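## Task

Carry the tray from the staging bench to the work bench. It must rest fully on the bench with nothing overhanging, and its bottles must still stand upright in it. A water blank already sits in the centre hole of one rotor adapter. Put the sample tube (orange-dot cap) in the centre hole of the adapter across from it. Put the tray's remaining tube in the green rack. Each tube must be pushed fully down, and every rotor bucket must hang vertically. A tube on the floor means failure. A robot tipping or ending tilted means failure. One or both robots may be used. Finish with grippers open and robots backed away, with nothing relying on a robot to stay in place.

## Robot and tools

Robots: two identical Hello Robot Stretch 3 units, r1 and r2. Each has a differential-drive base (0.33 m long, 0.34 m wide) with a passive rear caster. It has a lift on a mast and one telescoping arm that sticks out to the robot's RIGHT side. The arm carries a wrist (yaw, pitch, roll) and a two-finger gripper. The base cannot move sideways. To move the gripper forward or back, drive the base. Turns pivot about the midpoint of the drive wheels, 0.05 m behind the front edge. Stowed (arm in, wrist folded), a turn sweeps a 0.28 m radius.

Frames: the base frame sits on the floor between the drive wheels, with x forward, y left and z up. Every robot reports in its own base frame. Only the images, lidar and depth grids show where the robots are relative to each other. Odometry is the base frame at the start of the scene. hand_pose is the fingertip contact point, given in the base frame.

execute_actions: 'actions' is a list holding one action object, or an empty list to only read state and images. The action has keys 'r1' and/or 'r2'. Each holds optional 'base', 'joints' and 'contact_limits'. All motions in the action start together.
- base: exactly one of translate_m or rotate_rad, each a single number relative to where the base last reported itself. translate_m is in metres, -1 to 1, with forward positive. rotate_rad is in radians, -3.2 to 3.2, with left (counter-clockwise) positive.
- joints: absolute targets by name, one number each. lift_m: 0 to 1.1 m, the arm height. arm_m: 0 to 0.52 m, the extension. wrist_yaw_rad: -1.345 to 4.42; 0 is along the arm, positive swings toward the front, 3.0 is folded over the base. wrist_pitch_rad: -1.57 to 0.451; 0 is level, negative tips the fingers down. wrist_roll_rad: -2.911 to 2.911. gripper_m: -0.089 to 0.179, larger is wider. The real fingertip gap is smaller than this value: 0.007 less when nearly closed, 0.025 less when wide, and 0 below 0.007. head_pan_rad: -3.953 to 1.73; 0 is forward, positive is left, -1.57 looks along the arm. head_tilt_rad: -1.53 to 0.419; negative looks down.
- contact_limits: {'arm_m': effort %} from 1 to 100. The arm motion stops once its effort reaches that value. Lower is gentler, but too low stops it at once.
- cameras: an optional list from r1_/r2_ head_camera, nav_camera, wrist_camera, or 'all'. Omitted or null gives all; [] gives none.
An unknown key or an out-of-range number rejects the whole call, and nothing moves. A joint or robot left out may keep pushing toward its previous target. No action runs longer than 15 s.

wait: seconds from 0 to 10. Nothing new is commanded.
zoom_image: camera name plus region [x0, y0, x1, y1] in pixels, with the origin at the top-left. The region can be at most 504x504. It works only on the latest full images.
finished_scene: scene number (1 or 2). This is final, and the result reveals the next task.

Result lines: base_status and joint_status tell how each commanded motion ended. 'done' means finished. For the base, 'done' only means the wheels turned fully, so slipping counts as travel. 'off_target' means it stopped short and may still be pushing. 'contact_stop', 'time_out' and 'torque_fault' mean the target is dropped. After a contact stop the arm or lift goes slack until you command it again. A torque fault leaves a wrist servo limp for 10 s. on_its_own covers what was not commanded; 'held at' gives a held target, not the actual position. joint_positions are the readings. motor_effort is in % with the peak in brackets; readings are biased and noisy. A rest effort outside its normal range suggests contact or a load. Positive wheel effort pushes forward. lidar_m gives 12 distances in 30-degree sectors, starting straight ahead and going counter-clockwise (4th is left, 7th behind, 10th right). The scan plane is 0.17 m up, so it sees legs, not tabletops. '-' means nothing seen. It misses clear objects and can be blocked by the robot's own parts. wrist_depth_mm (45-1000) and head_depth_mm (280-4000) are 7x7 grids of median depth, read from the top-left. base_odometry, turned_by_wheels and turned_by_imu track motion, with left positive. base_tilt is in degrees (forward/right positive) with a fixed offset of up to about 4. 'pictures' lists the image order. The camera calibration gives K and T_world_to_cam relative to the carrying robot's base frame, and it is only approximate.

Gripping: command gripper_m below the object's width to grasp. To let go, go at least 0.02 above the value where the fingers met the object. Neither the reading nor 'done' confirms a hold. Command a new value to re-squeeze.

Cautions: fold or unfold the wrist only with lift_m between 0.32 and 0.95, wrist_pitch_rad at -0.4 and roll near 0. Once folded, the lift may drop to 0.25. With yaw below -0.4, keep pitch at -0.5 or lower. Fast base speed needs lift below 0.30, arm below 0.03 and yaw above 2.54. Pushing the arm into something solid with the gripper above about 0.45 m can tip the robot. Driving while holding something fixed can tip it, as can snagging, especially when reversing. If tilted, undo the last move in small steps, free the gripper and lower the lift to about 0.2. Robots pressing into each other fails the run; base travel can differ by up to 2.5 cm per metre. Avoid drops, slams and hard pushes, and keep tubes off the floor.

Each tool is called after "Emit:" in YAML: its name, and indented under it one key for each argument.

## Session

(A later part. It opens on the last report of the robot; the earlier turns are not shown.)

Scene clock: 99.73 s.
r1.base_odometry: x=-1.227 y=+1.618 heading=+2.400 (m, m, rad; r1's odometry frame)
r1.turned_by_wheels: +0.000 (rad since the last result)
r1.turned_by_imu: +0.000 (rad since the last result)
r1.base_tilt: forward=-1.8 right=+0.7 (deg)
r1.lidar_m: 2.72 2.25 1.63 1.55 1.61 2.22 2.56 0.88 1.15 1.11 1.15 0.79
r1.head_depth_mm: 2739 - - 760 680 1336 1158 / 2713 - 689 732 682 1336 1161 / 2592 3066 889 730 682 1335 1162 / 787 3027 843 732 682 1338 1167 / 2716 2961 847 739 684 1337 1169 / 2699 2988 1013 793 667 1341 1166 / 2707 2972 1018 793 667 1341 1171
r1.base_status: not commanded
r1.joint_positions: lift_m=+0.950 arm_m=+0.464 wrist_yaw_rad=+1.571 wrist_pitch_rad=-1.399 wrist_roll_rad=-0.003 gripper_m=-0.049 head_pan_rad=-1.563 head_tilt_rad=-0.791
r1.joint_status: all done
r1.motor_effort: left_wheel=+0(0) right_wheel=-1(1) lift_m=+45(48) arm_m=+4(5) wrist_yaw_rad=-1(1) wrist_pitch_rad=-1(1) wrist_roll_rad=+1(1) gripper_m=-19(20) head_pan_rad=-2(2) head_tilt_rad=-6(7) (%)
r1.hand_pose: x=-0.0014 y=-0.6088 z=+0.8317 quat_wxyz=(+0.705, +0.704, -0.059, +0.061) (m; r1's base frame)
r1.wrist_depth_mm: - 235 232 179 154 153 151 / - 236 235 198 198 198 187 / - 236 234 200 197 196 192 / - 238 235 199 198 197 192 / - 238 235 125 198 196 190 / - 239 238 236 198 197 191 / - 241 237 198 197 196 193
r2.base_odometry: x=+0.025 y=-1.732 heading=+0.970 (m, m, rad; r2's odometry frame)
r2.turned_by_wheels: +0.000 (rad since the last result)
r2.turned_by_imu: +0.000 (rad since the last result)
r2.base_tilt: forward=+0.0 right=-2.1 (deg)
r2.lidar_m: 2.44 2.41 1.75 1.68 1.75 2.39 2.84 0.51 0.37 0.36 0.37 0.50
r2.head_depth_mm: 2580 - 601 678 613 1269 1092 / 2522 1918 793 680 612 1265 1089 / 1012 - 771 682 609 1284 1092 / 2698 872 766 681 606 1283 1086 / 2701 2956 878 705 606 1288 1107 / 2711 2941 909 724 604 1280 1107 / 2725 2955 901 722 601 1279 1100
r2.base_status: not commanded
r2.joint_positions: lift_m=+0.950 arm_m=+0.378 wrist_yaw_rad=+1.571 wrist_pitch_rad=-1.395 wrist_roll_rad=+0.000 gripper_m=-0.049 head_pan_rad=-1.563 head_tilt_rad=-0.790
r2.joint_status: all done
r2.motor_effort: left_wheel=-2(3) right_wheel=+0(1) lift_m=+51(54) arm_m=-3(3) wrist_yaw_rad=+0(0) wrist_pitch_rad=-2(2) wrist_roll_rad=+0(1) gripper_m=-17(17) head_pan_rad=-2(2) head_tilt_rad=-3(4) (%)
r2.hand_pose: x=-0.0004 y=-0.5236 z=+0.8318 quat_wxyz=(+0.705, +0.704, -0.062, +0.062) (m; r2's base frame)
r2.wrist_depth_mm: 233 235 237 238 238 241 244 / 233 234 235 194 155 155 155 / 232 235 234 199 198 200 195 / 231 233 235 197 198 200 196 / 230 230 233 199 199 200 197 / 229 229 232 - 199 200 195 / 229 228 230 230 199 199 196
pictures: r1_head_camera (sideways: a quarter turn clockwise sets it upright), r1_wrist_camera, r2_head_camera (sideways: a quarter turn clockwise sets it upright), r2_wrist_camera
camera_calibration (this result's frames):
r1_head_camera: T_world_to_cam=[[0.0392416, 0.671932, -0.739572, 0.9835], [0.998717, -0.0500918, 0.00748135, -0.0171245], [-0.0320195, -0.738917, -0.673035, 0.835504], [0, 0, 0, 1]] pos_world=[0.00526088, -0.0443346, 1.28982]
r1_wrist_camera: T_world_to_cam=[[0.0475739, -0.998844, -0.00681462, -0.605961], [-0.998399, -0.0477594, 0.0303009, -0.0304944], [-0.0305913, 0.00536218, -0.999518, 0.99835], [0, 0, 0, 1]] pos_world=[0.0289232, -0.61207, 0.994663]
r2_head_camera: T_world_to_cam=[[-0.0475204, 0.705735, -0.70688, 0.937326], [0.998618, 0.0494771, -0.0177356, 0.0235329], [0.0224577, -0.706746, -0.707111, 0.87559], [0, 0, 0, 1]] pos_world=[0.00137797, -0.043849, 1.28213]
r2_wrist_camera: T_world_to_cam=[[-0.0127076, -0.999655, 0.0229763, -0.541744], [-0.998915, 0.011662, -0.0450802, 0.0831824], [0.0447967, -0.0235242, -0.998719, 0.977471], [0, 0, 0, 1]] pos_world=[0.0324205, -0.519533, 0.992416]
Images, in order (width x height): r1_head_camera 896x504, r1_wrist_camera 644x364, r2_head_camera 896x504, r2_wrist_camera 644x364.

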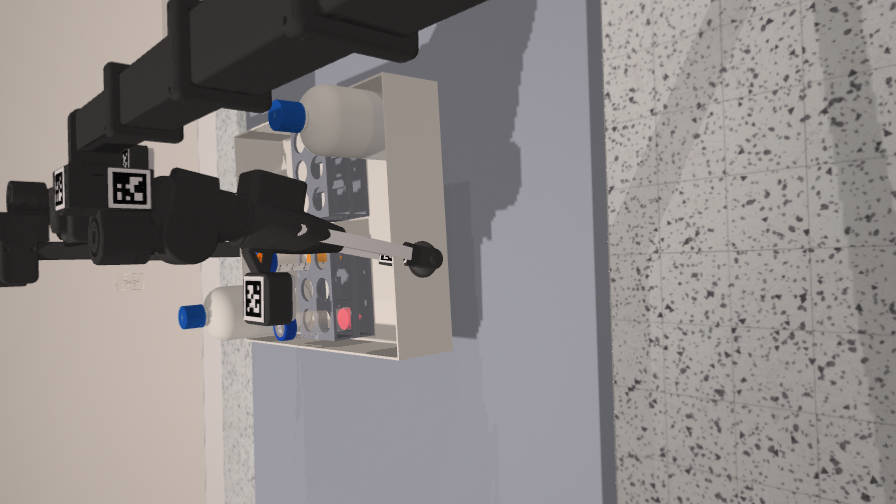

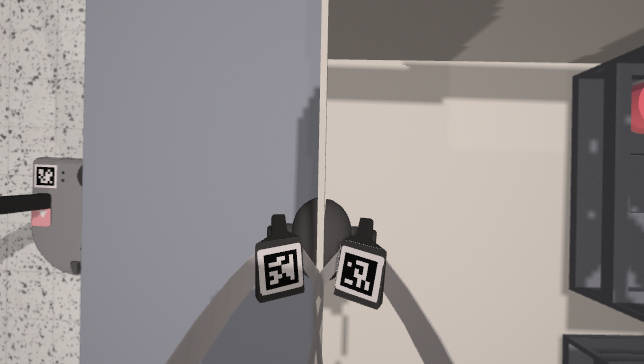

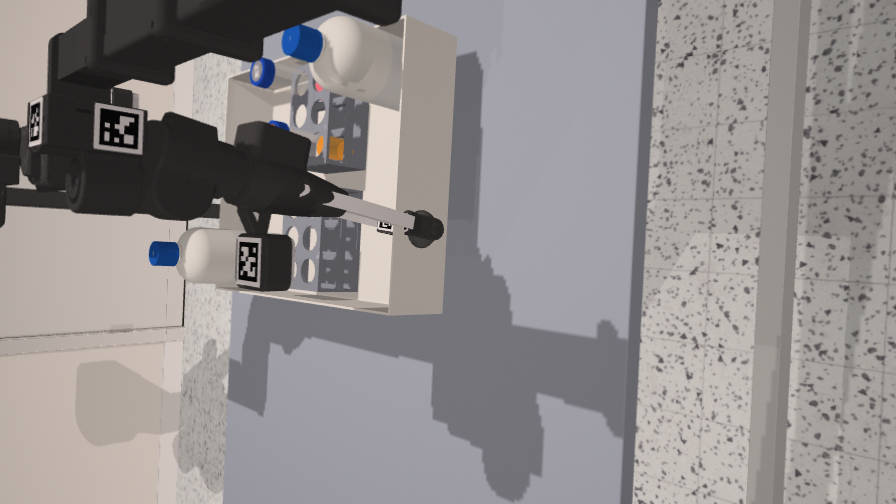

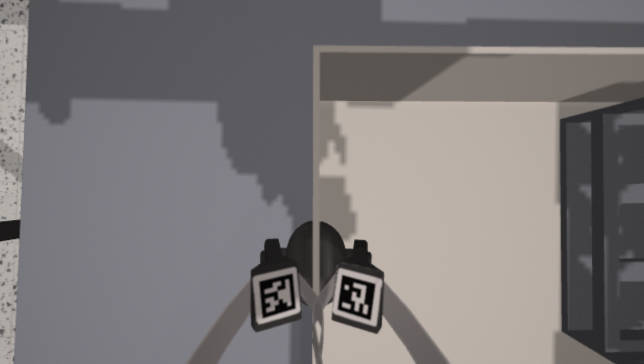

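Level. Tension now shows on wrist roll.

Emit:
execute_actions:
  actions:
    - {"r1":{"joints":{"lift_m":1.06}},"r2":{"joints":{"lift_m":1.06}}}
  cameras: []

Emit:
execute_actions:
  actions:
    - {"r1":{"base":{"translate_m":-0.7}},"r2":{"base":{"translate_m":0.7}}}
  cameras: ["r1_wrist_camera","r2_nav_camera"]

Scene clock: 104.70 s.
r1.base_odometry: x=-1.227 y=+1.618 heading=+2.400 (m, m, rad; r1's odometry frame)
r1.turned_by_wheels: +0.000 (rad since the last result)
r1.turned_by_imu: -0.001 (rad since the last result)
r1.base_tilt: forward=-1.7 right=+0.7 (deg)
r1.lidar_m: 2.72 2.25 1.63 1.55 1.61 2.22 2.57 0.88 1.15 1.11 1.15 0.79
r1.head_depth_mm: 2780 3018 962 786 679 1337 1164 / 2744 605 642 789 682 1334 1159 / 2795 912 664 788 681 1335 1170 / 2686 872 662 792 681 1337 1161 / 2698 837 658 791 685 1345 1167 / 2758 3005 977 792 667 1343 1167 / 2693 2994 1019 792 670 1348 1171
r1.base_status: not commanded
r1.joint_positions: lift_m=+1.060 arm_m=+0.464 wrist_yaw_rad=+1.571 wrist_pitch_rad=-1.399 wrist_roll_rad=-0.003 gripper_m=-0.049 head_pan_rad=-1.563 head_tilt_rad=-0.791
r1.joint_status: all done
r1.motor_effort: left_wheel=+0(0) right_wheel=-2(2) lift_m=+45(48) arm_m=+4(4) wrist_yaw_rad=-1(1) wrist_pitch_rad=-1(1) wrist_roll_rad=+1(1) gripper_m=-20(19) head_pan_rad=-3(2) head_tilt_rad=-6(6) (%)
r1.hand_pose: x=-0.0014 y=-0.6088 z=+0.9417 quat_wxyz=(+0.705, +0.704, -0.059, +0.061) (m; r1's base frame)
r1.wrist_depth_mm: - - 343 180 154 153 151 / - - 346 199 198 196 188 / - - 350 198 198 197 192 / - 348 349 198 198 198 192 / - 350 349 124 197 197 191 / - - 353 347 198 197 191 / - - 348 198 197 197 192
r2.base_odometry: x=+0.025 y=-1.732 heading=+0.970 (m, m, rad; r2's odometry frame)
r2.turned_by_wheels: +0.000 (rad since the last result)
r2.turned_by_imu: +0.000 (rad since the last result)
r2.base_tilt: forward=-0.1 right=-2.0 (deg)
r2.lidar_m: 2.44 2.41 1.76 1.69 1.76 2.38 2.84 0.51 0.37 0.36 0.37 0.50
r2.head_depth_mm: 2680 545 559 738 613 1274 1098 / 2723 718 606 732 610 1273 1090 / - 816 593 734 608 1286 1092 / 2623 750 596 731 607 1278 1090 / 2708 2921 851 727 605 1282 1105 / 2710 2976 908 725 602 1279 1103 / 2762 2976 903 722 602 1273 1098
r2.base_status: not commanded
r2.joint_positions: lift_m=+1.060 arm_m=+0.378 wrist_yaw_rad=+1.571 wrist_pitch_rad=-1.395 wrist_roll_rad=+0.000 gripper_m=-0.049 head_pan_rad=-1.563 head_tilt_rad=-0.790
r2.joint_status: all done
r2.motor_effort: left_wheel=-2(2) right_wheel=+0(0) lift_m=+51(53) arm_m=-4(3) wrist_yaw_rad=+0(1) wrist_pitch_rad=-2(2) wrist_roll_rad=+0(1) gripper_m=-17(17) head_pan_rad=-2(2) head_tilt_rad=-4(3) (%)
r2.hand_pose: x=-0.0004 y=-0.5236 z=+0.9418 quat_wxyz=(+0.705, +0.704, -0.062, +0.062) (m; r2's base frame)
r2.wrist_depth_mm: - 348 345 347 352 354 358 / - 346 345 194 155 155 155 / - 341 347 198 200 200 195 / - 343 344 199 199 200 194 / - 340 341 199 199 200 195 / - 340 341 - 198 200 195 / - 338 337 339 199 198 195
pictures: none
No camera images: the call's "cameras" was empty. Leave "cameras" out to get every camera's image.

Scene clock: 113.23 s.
r1.base_odometry: x=-0.711 y=+1.145 heading=+2.400 (m, m, rad; r1's odometry frame)
r1.turned_by_wheels: +0.000 (rad since the last result)
r1.turned_by_imu: +0.001 (rad since the last result)
r1.base_tilt: forward=-1.6 right=+0.7 (deg)
r1.lidar_m: 3.40 2.24 1.61 1.54 1.62 2.21 1.88 1.88 3.32 0.46 1.15 1.42
r1.head_depth_mm: 2802 3027 2322 1911 1570 1329 1160 / 2747 604 641 1912 1568 1334 1161 / 2773 918 664 817 682 1284 1142 / 2712 904 661 791 684 1339 1141 / 2677 831 769 792 685 1338 1168 / 2762 2956 976 791 685 1346 1173 / 2697 2991 1018 793 687 1342 1167
r1.base_status: done
r1.joint_positions: lift_m=+1.060 arm_m=+0.464 wrist_yaw_rad=+1.572 wrist_pitch_rad=-1.399 wrist_roll_rad=-0.004 gripper_m=-0.049 head_pan_rad=-1.563 head_tilt_rad=-0.791
r1.joint_status: not commanded
r1.motor_effort: left_wheel=+1(1) right_wheel=-3(6) lift_m=+45(45) arm_m=+4(4) wrist_yaw_rad=-1(1) wrist_pitch_rad=-1(1) wrist_roll_rad=+2(2) gripper_m=-20(20) head_pan_rad=-2(3) head_tilt_rad=-7(6) (%)
r1.hand_pose: x=-0.0014 y=-0.6088 z=+0.9417 quat_wxyz=(+0.705, +0.704, -0.058, +0.062) (m; r1's base frame)
r1.wrist_depth_mm: - - 339 179 156 154 152 / - - 349 199 197 198 190 / - - 350 199 199 197 191 / - 350 349 200 198 198 192 / - 353 350 - 199 197 192 / - - 351 274 198 198 192 / - - - 199 198 197 191
r2.base_odometry: x=+0.421 y=-1.155 heading=+0.970 (m, m, rad; r2's odometry frame)
r2.turned_by_wheels: +0.000 (rad since the last result)
r2.turned_by_imu: -0.004 (rad since the last result)
r2.base_tilt: forward=+0.0 right=-1.9 (deg)
r2.lidar_m: 1.75 2.43 1.76 1.69 1.75 2.38 1.43 0.50 0.36 0.34 3.18 1.98
r2.head_depth_mm: 2637 544 561 738 612 1273 1094 / 2707 717 608 734 610 1268 1098 / - 818 595 733 612 1237 1090 / 2599 769 595 1710 1435 1259 1107 / 2709 2872 2099 1796 1505 1284 1125 / 2692 2964 2240 1801 1495 1281 1127 / 2702 2979 2237 1789 1486 1276 1116
r2.base_status: done
r2.joint_positions: lift_m=+1.060 arm_m=+0.378 wrist_yaw_rad=+1.572 wrist_pitch_rad=-1.392 wrist_roll_rad=-0.003 gripper_m=-0.049 head_pan_rad=-1.563 head_tilt_rad=-0.790
r2.joint_status: not commanded
r2.motor_effort: left_wheel=+0(5) right_wheel=-2(4) lift_m=+51(52) arm_m=-3(3) wrist_yaw_rad=-1(1) wrist_pitch_rad=-4(4) wrist_roll_rad=+1(1) gripper_m=-17(17) head_pan_rad=-2(2) head_tilt_rad=-3(5) (%)
r2.hand_pose: x=+0.0004 y=-0.5235 z=+0.9419 quat_wxyz=(+0.705, +0.704, -0.061, +0.064) (m; r2's base frame)
r2.wrist_depth_mm: - - - - - - - / - - - 173 157 157 159 / - - - 198 199 200 195 / - - - 198 199 200 196 / - 339 345 199 198 200 196 / - 341 338 - 199 199 195 / - 338 341 198 199 199 194
pictures: r1_wrist_camera, r2_nav_camera (sideways: a quarter turn counterclockwise sets it upright)
camera_calibration (this result's frames):
r1_wrist_camera: T_world_to_cam=[[0.0499863, -0.998729, -0.00650801, -0.605414], [-0.998285, -0.0501609, 0.030197, -0.0351596], [-0.0304851, 0.0049874, -0.999523, 1.10807], [0, 0, 0, 1]] pos_world=[0.0289427, -0.611934, 1.10466]
r2_nav_camera: T_world_to_cam=[[0.0212384, -0.674775, 0.737718, -0.915776], [-0.999349, 0.00719671, 0.0353533, 0.0209225], [-0.0291646, -0.737989, -0.674183, 0.84699], [0, 0, 0, 1]] pos_world=[0.0650607, 0.00697566, 1.24587]
Images, in order (width x height): r1_wrist_camera 644x364, r2_nav_camera 672x504.

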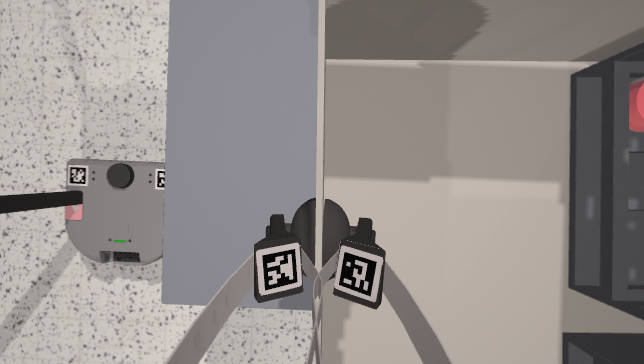

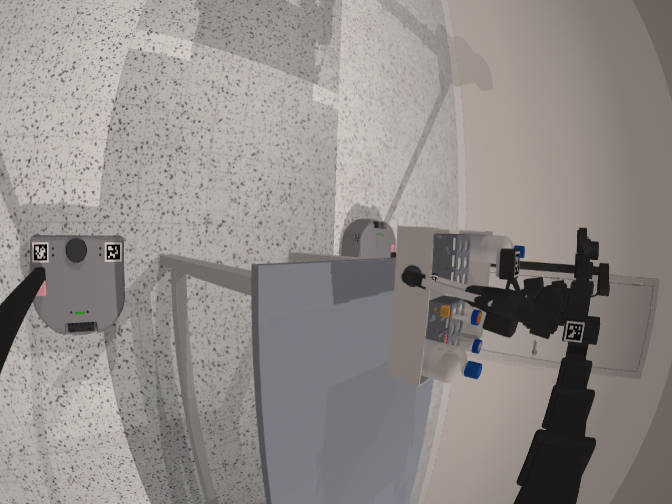

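Emit:
execute_actions:
  actions:
    - {"r1":{"base":{"translate_m":-0.7}},"r2":{"base":{"translate_m":0.7},"joints":{"head_pan_rad":-0.6}}}
  cameras: ["r1_wrist_camera","r2_nav_camera"]

Scene clock: 124.20 s.
r1.base_odometry: x=-0.195 y=+0.672 heading=+2.400 (m, m, rad; r1's odometry frame)
r1.turned_by_wheels: +0.000 (rad since the last result)
r1.turned_by_imu: +0.000 (rad since the last result)
r1.base_tilt: forward=-1.7 right=+0.6 (deg)
r1.lidar_m: 2.10 2.20 1.62 1.56 1.62 2.21 2.59 1.21 1.58 1.47 1.27 0.77
r1.head_depth_mm: 2827 3034 2329 1904 1571 1328 1160 / 2735 601 640 1917 1580 1337 1163 / 2768 917 660 1871 1577 1335 1165 / 2701 814 715 1763 1580 1346 1165 / 2691 829 770 1856 1572 1342 1162 / 2751 2987 2376 1925 1582 1344 1175 / 2750 2975 2468 1926 1593 1343 1164
r1.base_status: done
r1.joint_positions: lift_m=+1.060 arm_m=+0.464 wrist_yaw_rad=+1.573 wrist_pitch_rad=-1.395 wrist_roll_rad=-0.004 gripper_m=-0.049 head_pan_rad=-1.563 head_tilt_rad=-0.791
r1.joint_status: not commanded
r1.motor_effort: left_wheel=+1(2) right_wheel=-3(6) lift_m=+45(45) arm_m=+4(4) wrist_yaw_rad=-1(2) wrist_pitch_rad=-3(3) wrist_roll_rad=+2(2) gripper_m=-22(22) head_pan_rad=-3(2) head_tilt_rad=-6(6) (%)
r1.hand_pose: x=-0.0003 y=-0.6088 z=+0.9418 quat_wxyz=(+0.705, +0.704, -0.059, +0.064) (m; r1's base frame)
r1.wrist_depth_mm: - - - 180 155 156 154 / - - - 200 200 199 174 / - - - 200 199 199 173 / - - - 200 199 198 193 / - - - - 198 199 192 / - - - - 198 197 192 / - - - 198 198 198 191
r2.base_odometry: x=+0.817 y=-0.578 heading=+0.970 (m, m, rad; r2's odometry frame)
r2.turned_by_wheels: +0.000 (rad since the last result)
r2.turned_by_imu: -0.003 (rad since the last result)
r2.base_tilt: forward=-0.1 right=-2.0 (deg)
r2.lidar_m: 1.27 2.45 1.77 1.70 1.76 2.39 1.41 0.79 1.21 1.47 3.18 1.07
r2.head_depth_mm: 3342 3087 2294 1829 1514 1298 1132 / 3784 2683 2202 1812 1508 1296 1130 / - 1358 2197 1801 1510 1296 1126 / - 1258 2271 1792 1498 1295 1124 / 1808 1215 2238 1807 1504 1281 1121 / 1788 1202 1252 1652 1495 1285 1123 / 1773 1316 2159 1791 1485 1276 1116
r2.base_status: done
r2.joint_positions: lift_m=+1.060 arm_m=+0.378 wrist_yaw_rad=+1.573 wrist_pitch_rad=-1.388 wrist_roll_rad=-0.003 gripper_m=-0.049 head_pan_rad=-0.607 head_tilt_rad=-0.790
r2.joint_status: all done
r2.motor_effort: left_wheel=+1(6) right_wheel=-2(4) lift_m=+51(51) arm_m=-2(3) wrist_yaw_rad=-2(2) wrist_pitch_rad=-6(6) wrist_roll_rad=+1(2) gripper_m=-18(19) head_pan_rad=+3(38) head_tilt_rad=-3(4) (%)
r2.hand_pose: x=+0.0014 y=-0.5233 z=+0.9420 quat_wxyz=(+0.705, +0.704, -0.062, +0.066) (m; r2's base frame)
r2.wrist_depth_mm: - - - - - - - / - - - 173 159 161 163 / - - - 198 199 201 195 / - - - 198 199 200 197 / - - - 198 198 199 194 / - - - - 199 201 195 / - - - 198 200 199 191
pictures: r1_wrist_camera, r2_nav_camera (sideways: a quarter turn counterclockwise sets it upright)
camera_calibration (this result's frames):
r1_wrist_camera: T_world_to_cam=[[0.050924, -0.998683, -0.0063066, -0.605607], [-0.998355, -0.0510719, 0.0260718, -0.0307724], [-0.0263596, 0.00496854, -0.99964, 1.10829], [0, 0, 0, 1]] pos_world=[0.0293321, -0.611888, 1.10487]
r2_nav_camera: T_world_to_cam=[[0.563554, -0.371724, 0.737718, -0.919084], [-0.582106, -0.812344, 0.0353533, 0.0183773], [0.586139, -0.449354, -0.674183, 0.843237], [0, 0, 0, 1]] pos_world=[0.0343975, 0.0521945, 1.24587]
Images, in order (width x height): r1_wrist_camera 644x364, r2_nav_camera 672x504.

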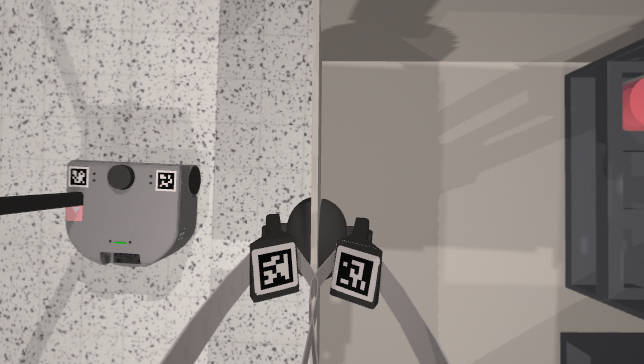

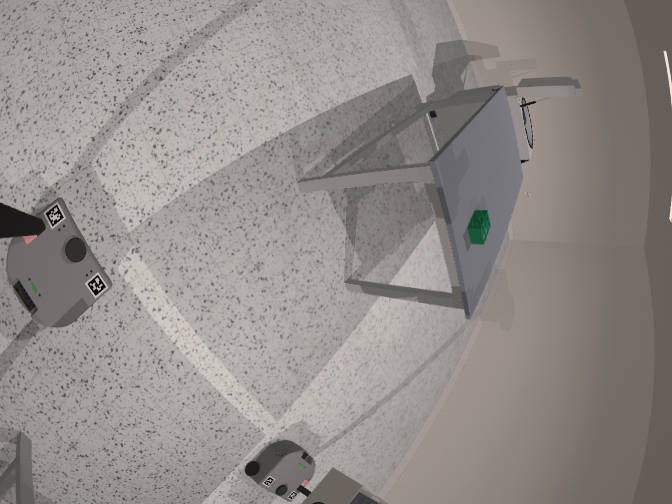

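Emit:
execute_actions:
  actions:
    - {"r1":{"base":{"translate_m":-0.9}},"r2":{"base":{"translate_m":0.906}}}
  cameras: ["r1_wrist_camera","r2_nav_camera"]

Scene clock: 137.73 s.
r1.base_odometry: x=+0.469 y=+0.065 heading=+2.400 (m, m, rad; r1's odometry frame)
r1.turned_by_wheels: +0.000 (rad since the last result)
r1.turned_by_imu: -0.002 (rad since the last result)
r1.base_tilt: forward=-1.6 right=+0.6 (deg)
r1.lidar_m: 2.98 2.22 1.62 1.56 1.62 2.21 1.88 1.60 0.52 1.13 3.31 1.59
r1.head_depth_mm: 2806 2989 929 787 699 1309 1155 / 2764 596 635 865 1530 1092 1141 / 2786 913 654 1774 1571 1338 1162 / 2700 792 775 1766 1577 1347 1165 / 2725 830 665 1854 1584 1346 1171 / 2736 2991 2376 1912 1583 1348 1164 / 2713 3017 2463 1939 1580 1339 1164
r1.base_status: done
r1.joint_positions: lift_m=+1.060 arm_m=+0.464 wrist_yaw_rad=+1.574 wrist_pitch_rad=-1.389 wrist_roll_rad=-0.004 gripper_m=-0.049 head_pan_rad=-1.563 head_tilt_rad=-0.791
r1.joint_status: not commanded
r1.motor_effort: left_wheel=+1(2) right_wheel=-5(8) lift_m=+45(45) arm_m=+4(4) wrist_yaw_rad=-3(4) wrist_pitch_rad=-6(6) wrist_roll_rad=+1(2) gripper_m=-25(25) head_pan_rad=-3(3) head_tilt_rad=-6(7) (%)
r1.hand_pose: x=+0.0011 y=-0.6088 z=+0.9419 quat_wxyz=(+0.705, +0.704, -0.061, +0.067) (m; r1's base frame)
r1.wrist_depth_mm: - - - 166 155 153 152 / - - - 203 201 202 171 / - - - 201 202 201 171 / - - - 202 200 200 193 / - - - 126 200 198 193 / - - - 415 198 197 192 / - - 547 197 198 197 192
r2.base_odometry: x=+1.329 y=+0.169 heading=+0.970 (m, m, rad; r2's odometry frame)
r2.turned_by_wheels: +0.000 (rad since the last result)
r2.turned_by_imu: -0.002 (rad since the last result)
r2.base_tilt: forward=-0.2 right=-1.9 (deg)
r2.lidar_m: 1.22 2.47 1.78 1.71 1.77 2.40 1.65 1.89 3.19 0.97 0.34 0.46
r2.head_depth_mm: 3300 3043 927 738 614 547 1136 / 3666 1236 924 736 612 1241 1070 / - 1227 915 732 1408 1290 1111 / 3649 1219 914 752 1501 1234 1125 / 1821 1216 909 1744 1425 1279 1124 / 1744 1206 1980 1694 1490 1274 1125 / 1669 1256 1930 1776 1483 1276 1117
r2.base_status: done
r2.joint_positions: lift_m=+1.060 arm_m=+0.378 wrist_yaw_rad=+1.574 wrist_pitch_rad=-1.383 wrist_roll_rad=-0.003 gripper_m=-0.049 head_pan_rad=-0.607 head_tilt_rad=-0.790
r2.joint_status: not commanded
r2.motor_effort: left_wheel=+2(7) right_wheel=-4(6) lift_m=+51(51) arm_m=+0(2) wrist_yaw_rad=-3(4) wrist_pitch_rad=-9(9) wrist_roll_rad=+2(2) gripper_m=-21(21) head_pan_rad=+3(4) head_tilt_rad=-4(4) (%)
r2.hand_pose: x=+0.0027 y=-0.5231 z=+0.9421 quat_wxyz=(+0.704, +0.704, -0.064, +0.068) (m; r2's base frame)
r2.wrist_depth_mm: - 349 351 356 355 359 360 / - 346 348 158 159 161 161 / - 349 348 199 199 199 194 / - - - 199 198 200 194 / - - - 198 199 198 195 / - - - - 199 200 195 / - - - 198 198 201 190
pictures: r1_wrist_camera, r2_nav_camera (sideways: a quarter turn counterclockwise sets it upright)
camera_calibration (this result's frames):
r1_wrist_camera: T_world_to_cam=[[0.0525961, -0.998598, -0.00603177, -0.605849], [-0.998401, -0.0527091, 0.0204126, -0.0249884], [-0.0207019, 0.0049485, -0.999773, 1.10855], [0, 0, 0, 1]] pos_world=[0.029866, -0.611802, 1.10516]
r2_nav_camera: T_world_to_cam=[[0.563581, -0.371683, 0.737718, -0.919084], [-0.582047, -0.812386, 0.0353533, 0.018377], [0.586172, -0.449311, -0.674183, 0.843236], [0, 0, 0, 1]] pos_world=[0.0343938, 0.0521966, 1.24587]
Images, in order (width x height): r1_wrist_camera 644x364, r2_nav_camera 672x504.

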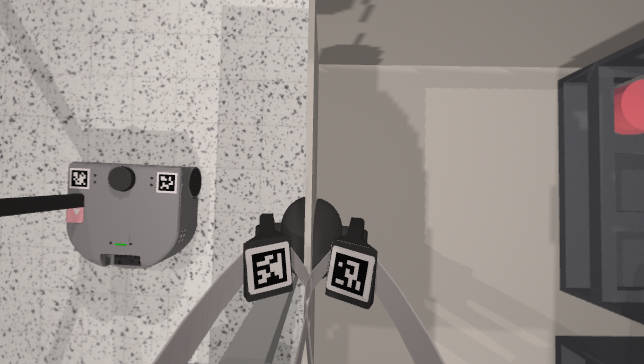

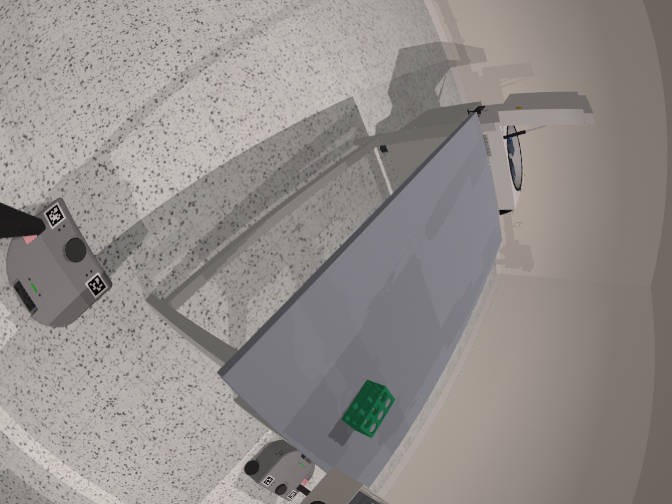

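Emit:
execute_actions:
  actions:
    - {"r1":{"base":{"translate_m":-0.9},"joints":{"arm_m":0.458}},"r2":{"base":{"translate_m":0.905},"joints":{"arm_m":0.37,"head_pan_rad":-1.57}}}
  cameras: ["r1_wrist_camera","r2_nav_camera","r1_nav_camera"]

Scene clock: 151.67 s.
r1.base_odometry: x=+1.133 y=-0.543 heading=+2.400 (m, m, rad; r1's odometry frame)
r1.turned_by_wheels: +0.000 (rad since the last result)
r1.turned_by_imu: -0.001 (rad since the last result)
r1.base_tilt: forward=-1.7 right=+0.6 (deg)
r1.lidar_m: 2.48 2.22 1.62 1.55 1.61 2.20 2.83 0.88 1.17 1.12 1.17 0.80
r1.head_depth_mm: 2817 3063 965 787 699 1333 1157 / 2749 592 632 788 701 1343 1160 / 2782 909 651 789 703 1342 1164 / 2713 779 766 790 702 1336 1169 / 2716 819 658 794 686 1341 1165 / 2734 3034 980 793 686 1344 1174 / 2729 3019 1017 793 688 1344 1169
r1.base_status: done
r1.joint_positions: lift_m=+1.060 arm_m=+0.458 wrist_yaw_rad=+1.574 wrist_pitch_rad=-1.391 wrist_roll_rad=-0.006 gripper_m=-0.049 head_pan_rad=-1.563 head_tilt_rad=-0.791
r1.joint_status: all done
r1.motor_effort: left_wheel=+2(1) right_wheel=-4(8) lift_m=+45(45) arm_m=+1(3) wrist_yaw_rad=-3(3) wrist_pitch_rad=-5(6) wrist_roll_rad=+3(3) gripper_m=-22(24) head_pan_rad=-2(3) head_tilt_rad=-7(6) (%)
r1.hand_pose: x=+0.0006 y=-0.6031 z=+0.9418 quat_wxyz=(+0.705, +0.704, -0.060, +0.066) (m; r1's base frame)
r1.wrist_depth_mm: - - 349 178 156 154 153 / - - 346 204 202 202 173 / - - 346 203 201 201 172 / - - 347 200 200 200 195 / - - 352 126 200 199 193 / - - 352 198 198 197 192 / - - 354 196 196 196 192
r2.base_odometry: x=+1.841 y=+0.916 heading=+0.970 (m, m, rad; r2's odometry frame)
r2.turned_by_wheels: +0.000 (rad since the last result)
r2.turned_by_imu: -0.003 (rad since the last result)
r2.base_tilt: forward=-0.1 right=-2.0 (deg)
r2.lidar_m: 1.42 2.49 1.80 1.73 1.79 2.42 2.55 0.46 0.33 0.32 0.33 0.44
r2.head_depth_mm: 2643 779 557 739 613 1226 1093 / 2673 696 594 735 611 1213 1092 / - 773 595 731 609 1216 1086 / 2572 761 676 731 608 1216 1088 / 2684 2902 821 728 604 1234 1088 / 2682 2897 908 726 605 1229 1081 / 2726 2934 901 723 602 1232 1063
r2.base_status: done
r2.joint_positions: lift_m=+1.060 arm_m=+0.370 wrist_yaw_rad=+1.574 wrist_pitch_rad=-1.385 wrist_roll_rad=-0.006 gripper_m=-0.049 head_pan_rad=-1.563 head_tilt_rad=-0.790
r2.joint_status: all done
r2.motor_effort: left_wheel=+2(8) right_wheel=-4(5) lift_m=+51(51) arm_m=-1(4) wrist_yaw_rad=-4(3) wrist_pitch_rad=-8(9) wrist_roll_rad=+2(2) gripper_m=-20(21) head_pan_rad=-2(36) head_tilt_rad=-4(4) (%)
r2.hand_pose: x=+0.0022 y=-0.5152 z=+0.9420 quat_wxyz=(+0.704, +0.704, -0.062, +0.068) (m; r2's base frame)
r2.wrist_depth_mm: - 350 355 353 356 358 362 / - 346 350 177 161 165 159 / - 344 346 198 197 198 184 / - 345 346 198 198 199 193 / - 343 345 199 200 200 195 / - 342 341 - 199 200 194 / - 338 338 199 199 201 188
pictures: r1_nav_camera (sideways: a quarter turn counterclockwise sets it upright), r1_wrist_camera, r2_nav_camera (sideways: a quarter turn counterclockwise sets it upright)
camera_calibration (this result's frames):
r1_nav_camera: T_world_to_cam=[[0.0354599, -0.692848, 0.720211, -0.900983], [-0.997993, -0.0623856, -0.0108788, 0.0674999], [0.0524681, -0.71838, -0.69367, 0.854038], [0, 0, 0, 1]] pos_world=[0.0545034, -0.00650983, 1.24205]
r1_wrist_camera: T_world_to_cam=[[0.0540678, -0.99852, -0.00585925, -0.600243], [-0.99828, -0.0541862, 0.0223939, -0.0279478], [-0.0226783, 0.00463838, -0.999732, 1.10825], [0, 0, 0, 1]] pos_world=[0.0296872, -0.60601, 1.10506]
r2_nav_camera: T_world_to_cam=[[0.0215735, -0.674775, 0.737708, -0.915765], [-0.999352, 0.00670014, 0.0353535, 0.0209223], [-0.0287984, -0.737993, -0.674193, 0.847001], [0, 0, 0, 1]] pos_world=[0.0650572, 0.00700573, 1.24587]
Images, in order (width x height): r1_nav_camera 672x504, r1_wrist_camera 644x364, r2_nav_camera 672x504.

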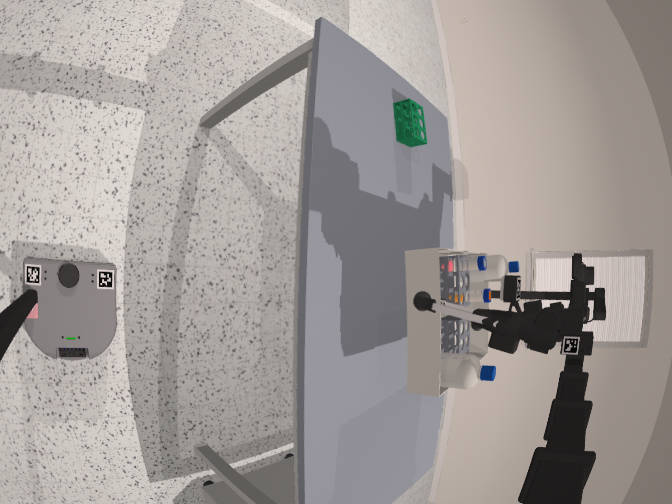

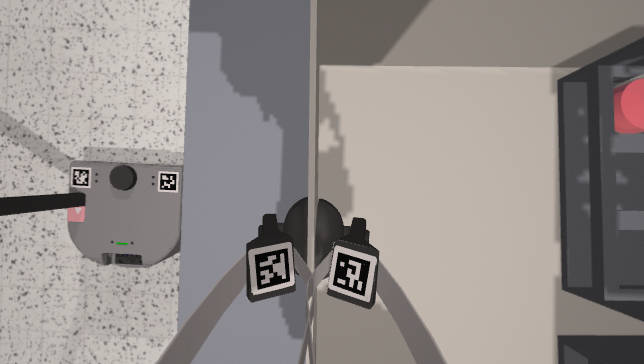

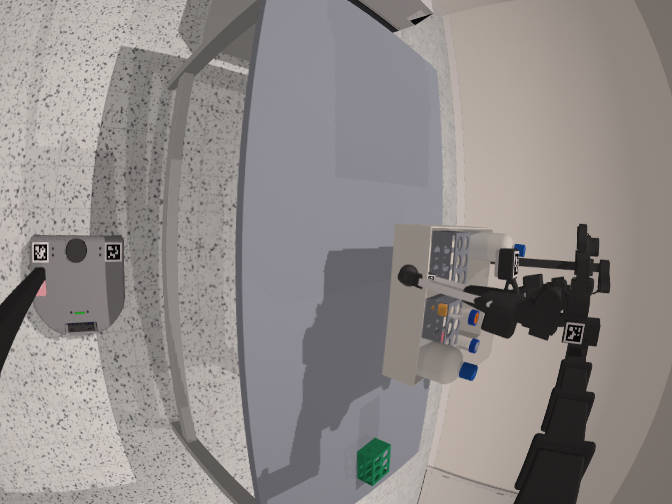

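Emit:
execute_actions:
  actions:
    - {"r1":{"joints":{"arm_m":0.34}},"r2":{"joints":{"arm_m":0.483}}}
  cameras: []

Emit:
execute_actions:
  actions:
    - {"r1":{"joints":{"lift_m":0.94}},"r2":{"joints":{"lift_m":0.94}}}
  cameras: []

Emit:
execute_actions:
  actions:
    - {"r1":{"joints":{"lift_m":0.923}},"r2":{"joints":{"lift_m":0.923}}}
  cameras: ["r1_wrist_camera","r1_head_camera"]

Scene clock: 160.33 s.
r1.base_odometry: x=+1.133 y=-0.543 heading=+2.400 (m, m, rad; r1's odometry frame)
r1.turned_by_wheels: +0.000 (rad since the last result)
r1.turned_by_imu: -0.001 (rad since the last result)
r1.base_tilt: forward=-1.7 right=+0.6 (deg)
r1.lidar_m: 2.47 2.22 1.62 1.55 1.61 2.20 2.82 0.88 1.16 1.12 1.17 0.80
r1.head_depth_mm: 2798 3040 539 762 700 1340 1162 / 2764 2958 527 721 701 1331 1165 / - - 672 720 700 1336 1161 / 2703 1466 681 725 700 1344 1170 / 2740 763 683 569 684 1340 1169 / 2738 2987 976 767 685 1339 1164 / 2709 3002 1017 793 687 1342 1171
r1.base_status: not commanded
r1.joint_positions: lift_m=+1.060 arm_m=+0.340 wrist_yaw_rad=+1.575 wrist_pitch_rad=-1.391 wrist_roll_rad=-0.006 gripper_m=-0.049 head_pan_rad=-1.563 head_tilt_rad=-0.791
r1.joint_status: all done
r1.motor_effort: left_wheel=+1(1) right_wheel=-4(4) lift_m=+45(46) arm_m=-1(1) wrist_yaw_rad=-4(3) wrist_pitch_rad=-5(5) wrist_roll_rad=+2(3) gripper_m=-22(23) head_pan_rad=-3(2) head_tilt_rad=-6(6) (%)
r1.hand_pose: x=+0.0006 y=-0.4852 z=+0.9418 quat_wxyz=(+0.705, +0.704, -0.060, +0.066) (m; r1's base frame)
r1.wrist_depth_mm: - - - 178 155 156 155 / - - - 204 203 201 174 / - - - 202 201 201 174 / - - - 201 201 201 193 / - - - - 199 199 193 / - - - 353 198 198 193 / - - - 196 195 196 191
r2.base_odometry: x=+1.841 y=+0.916 heading=+0.970 (m, m, rad; r2's odometry frame)
r2.turned_by_wheels: +0.000 (rad since the last result)
r2.turned_by_imu: +0.000 (rad since the last result)
r2.base_tilt: forward=-0.2 right=-2.0 (deg)
r2.lidar_m: 1.42 2.49 1.80 1.73 1.79 2.42 2.55 0.46 0.33 0.32 0.33 0.44
r2.head_depth_mm: 2659 618 836 737 613 1222 1100 / 2592 765 831 734 612 1222 1091 / - 789 830 734 610 1222 1088 / 2532 781 824 729 607 1215 1090 / 2674 2853 880 726 605 1233 1086 / 2659 2915 906 725 604 1230 1082 / 2696 2876 901 723 603 1227 1062
r2.base_status: not commanded
r2.joint_positions: lift_m=+1.060 arm_m=+0.482 wrist_yaw_rad=+1.574 wrist_pitch_rad=-1.385 wrist_roll_rad=-0.006 gripper_m=-0.049 head_pan_rad=-1.563 head_tilt_rad=-0.790
r2.joint_status: all done
r2.motor_effort: left_wheel=+2(2) right_wheel=-4(4) lift_m=+51(51) arm_m=+5(8) wrist_yaw_rad=-3(3) wrist_pitch_rad=-8(8) wrist_roll_rad=+2(2) gripper_m=-19(20) head_pan_rad=-2(2) head_tilt_rad=-3(4) (%)
r2.hand_pose: x=+0.0022 y=-0.6274 z=+0.9420 quat_wxyz=(+0.704, +0.704, -0.062, +0.068) (m; r2's base frame)
r2.wrist_depth_mm: 346 347 347 357 355 360 360 / 347 350 348 176 160 165 161 / 341 342 348 196 197 198 192 / 341 343 348 197 199 198 194 / 338 340 345 198 200 199 194 / 335 336 339 - 199 198 194 / 334 333 339 199 199 199 194
pictures: none
No camera images: the call's "cameras" was empty. Leave "cameras" out to get every camera's image.

Scene clock: 162.27 s.
r1.base_odometry: x=+1.133 y=-0.543 heading=+2.400 (m, m, rad; r1's odometry frame)
r1.turned_by_wheels: +0.000 (rad since the last result)
r1.turned_by_imu: +0.000 (rad since the last result)
r1.base_tilt: forward=-1.8 right=+0.7 (deg)
r1.lidar_m: 2.46 2.22 1.62 1.55 1.61 2.20 2.82 0.88 1.17 1.12 1.16 0.80
r1.head_depth_mm: 2752 3003 - 721 701 1336 1161 / 2757 - 896 605 682 1334 1157 / 2663 - - 723 681 1336 1162 / 703 2985 903 734 665 1337 1171 / 2734 3008 818 744 657 1343 1168 / 2708 3007 1020 794 686 1345 1165 / 2713 2981 1015 794 686 1348 1164
r1.base_status: not commanded
r1.joint_positions: lift_m=+0.940 arm_m=+0.340 wrist_yaw_rad=+1.575 wrist_pitch_rad=-1.391 wrist_roll_rad=-0.006 gripper_m=-0.049 head_pan_rad=-1.563 head_tilt_rad=-0.791
r1.joint_status: all done
r1.motor_effort: left_wheel=+1(1) right_wheel=-4(3) lift_m=+37(39) arm_m=-1(1) wrist_yaw_rad=-3(3) wrist_pitch_rad=-5(5) wrist_roll_rad=+3(3) gripper_m=-22(22) head_pan_rad=-2(2) head_tilt_rad=-8(6) (%)
r1.hand_pose: x=+0.0006 y=-0.4852 z=+0.8222 quat_wxyz=(+0.705, +0.704, -0.060, +0.066) (m; r1's base frame)
r1.wrist_depth_mm: - - - 178 155 156 155 / - - - 205 203 202 175 / - - 992 202 201 202 173 / - - - 201 202 199 194 / - - - - 198 199 193 / - - - 226 197 198 192 / - - - 197 196 196 190
r2.base_odometry: x=+1.841 y=+0.916 heading=+0.970 (m, m, rad; r2's odometry frame)
r2.turned_by_wheels: +0.000 (rad since the last result)
r2.turned_by_imu: +0.000 (rad since the last result)
r2.base_tilt: forward=-0.2 right=-2.0 (deg)
r2.lidar_m: 1.42 2.49 1.80 1.73 1.78 2.42 2.55 0.46 0.33 0.32 0.33 0.44
r2.head_depth_mm: 2597 - 722 734 614 1220 1100 / 2519 2912 743 737 610 1216 1093 / 786 - 847 732 608 1219 1089 / 2689 929 840 730 608 1209 1088 / 2668 2881 909 727 606 1235 1086 / 2686 2894 904 726 604 1236 1080 / 2678 2897 902 723 602 1231 1066
r2.base_status: not commanded
r2.joint_positions: lift_m=+0.940 arm_m=+0.482 wrist_yaw_rad=+1.574 wrist_pitch_rad=-1.385 wrist_roll_rad=-0.006 gripper_m=-0.049 head_pan_rad=-1.563 head_tilt_rad=-0.790
r2.joint_status: all done
r2.motor_effort: left_wheel=+2(3) right_wheel=-3(4) lift_m=+41(40) arm_m=+6(6) wrist_yaw_rad=-4(4) wrist_pitch_rad=-8(8) wrist_roll_rad=+2(2) gripper_m=-18(18) head_pan_rad=-3(2) head_tilt_rad=-4(4) (%)
r2.hand_pose: x=+0.0022 y=-0.6274 z=+0.8223 quat_wxyz=(+0.704, +0.704, -0.062, +0.068) (m; r2's base frame)
r2.wrist_depth_mm: 227 226 227 230 232 232 234 / 224 225 228 175 161 165 162 / 223 225 227 196 196 198 193 / 222 223 224 198 199 198 194 / 221 223 222 198 198 199 194 / 218 219 220 - 198 198 193 / 217 219 220 199 200 200 195
pictures: none
No camera images: the call's "cameras" was empty. Leave "cameras" out to get every camera's image.

Scene clock: 163.13 s.
r1.base_odometry: x=+1.133 y=-0.543 heading=+2.400 (m, m, rad; r1's odometry frame)
r1.turned_by_wheels: +0.000 (rad since the last result)
r1.turned_by_imu: +0.000 (rad since the last result)
r1.base_tilt: forward=-1.8 right=+0.7 (deg)
r1.lidar_m: 2.46 2.22 1.62 1.55 1.61 2.20 2.82 0.88 1.17 1.12 1.16 0.80
r1.head_depth_mm: 2766 3031 - 719 1456 1336 1161 / 2721 2944 933 611 682 1341 1167 / 2683 - - 750 665 1343 1169 / 723 2923 918 743 666 1334 1159 / 2731 3010 828 756 657 1343 1165 / 2734 2988 1016 793 685 1356 1169 / 2738 3006 1014 794 688 1346 1167
r1.base_status: not commanded
r1.joint_positions: lift_m=+0.923 arm_m=+0.340 wrist_yaw_rad=+1.575 wrist_pitch_rad=-1.391 wrist_roll_rad=-0.006 gripper_m=-0.049 head_pan_rad=-1.563 head_tilt_rad=-0.791
r1.joint_status: all done
r1.motor_effort: left_wheel=+1(1) right_wheel=-4(4) lift_m=+37(38) arm_m=-1(1) wrist_yaw_rad=-3(3) wrist_pitch_rad=-5(5) wrist_roll_rad=+3(3) gripper_m=-23(22) head_pan_rad=-3(3) head_tilt_rad=-7(6) (%)
r1.hand_pose: x=+0.0006 y=-0.4852 z=+0.8052 quat_wxyz=(+0.705, +0.704, -0.060, +0.066) (m; r1's base frame)
r1.wrist_depth_mm: - - 980 179 156 155 154 / - - - 201 200 199 174 / - - 998 201 200 200 174 / 988 - - 199 198 197 193 / - - - - 198 197 193 / - - - 199 198 196 191 / - - - 198 198 197 193
r2.base_odometry: x=+1.841 y=+0.916 heading=+0.970 (m, m, rad; r2's odometry frame)
r2.turned_by_wheels: +0.000 (rad since the last result)
r2.turned_by_imu: +0.000 (rad since the last result)
r2.base_tilt: forward=-0.2 right=-2.1 (deg)
r2.lidar_m: 1.42 2.49 1.80 1.73 1.79 2.41 2.55 0.46 0.33 0.32 0.33 0.44
r2.head_depth_mm: 2591 - 743 716 612 1217 1095 / 2552 2882 742 737 611 1218 1094 / 782 - 859 732 610 1212 1088 / 2660 993 881 730 607 1213 1086 / 2682 2913 913 727 606 1232 1085 / 2682 2925 904 723 605 1234 1083 / 2678 2893 902 721 601 1225 1062
r2.base_status: not commanded
r2.joint_positions: lift_m=+0.923 arm_m=+0.482 wrist_yaw_rad=+1.574 wrist_pitch_rad=-1.385 wrist_roll_rad=-0.006 gripper_m=-0.049 head_pan_rad=-1.563 head_tilt_rad=-0.790
r2.joint_status: all done
r2.motor_effort: left_wheel=+3(3) right_wheel=-4(4) lift_m=+40(42) arm_m=+6(5) wrist_yaw_rad=-2(3) wrist_pitch_rad=-8(7) wrist_roll_rad=+2(3) gripper_m=-18(19) head_pan_rad=-3(3) head_tilt_rad=-3(4) (%)
r2.hand_pose: x=+0.0022 y=-0.6274 z=+0.8053 quat_wxyz=(+0.704, +0.704, -0.062, +0.068) (m; r2's base frame)
r2.wrist_depth_mm: 209 210 212 213 214 213 215 / 207 209 210 175 159 163 160 / 205 207 210 199 199 200 197 / 204 206 207 198 199 200 197 / 203 206 206 198 199 199 196 / 203 203 205 - 198 200 195 / 202 203 203 197 200 199 191
pictures: r1_head_camera (sideways: a quarter turn clockwise sets it upright), r1_wrist_camera
camera_calibration (this result's frames):
r1_head_camera: T_world_to_cam=[[0.0392416, 0.671932, -0.739572, 0.9835], [0.998717, -0.0500917, 0.00748135, -0.0171245], [-0.0320194, -0.738917, -0.673035, 0.835504], [0, 0, 0, 1]] pos_world=[0.00526089, -0.0443346, 1.28982]
r1_wrist_camera: T_world_to_cam=[[0.0541285, -0.998517, -0.00585826, -0.483376], [-0.998276, -0.0542469, 0.0224177, -0.0185566], [-0.0227023, 0.00463472, -0.999732, 0.971065], [0, 0, 0, 1]] pos_world=[0.0296852, -0.488166, 0.968388]
Images, in order (width x height): r1_head_camera 896x504, r1_wrist_camera 644x364.

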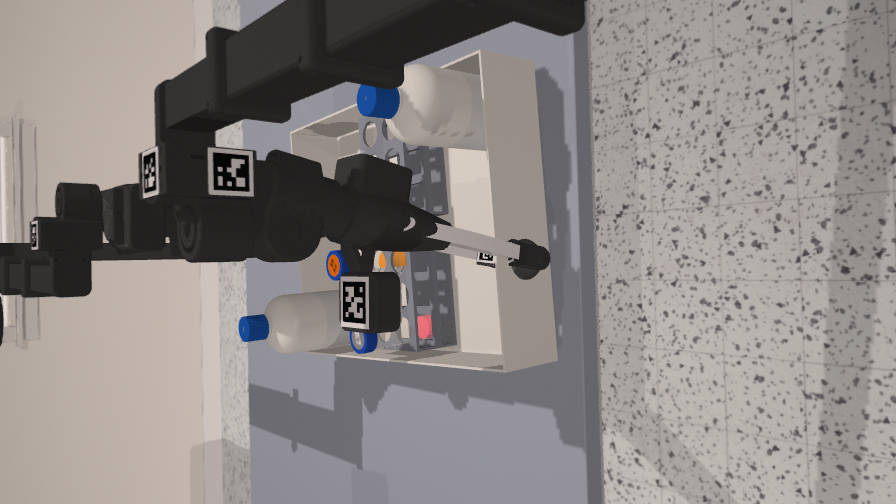

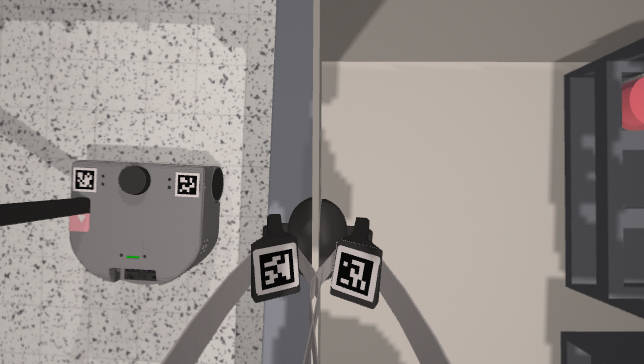

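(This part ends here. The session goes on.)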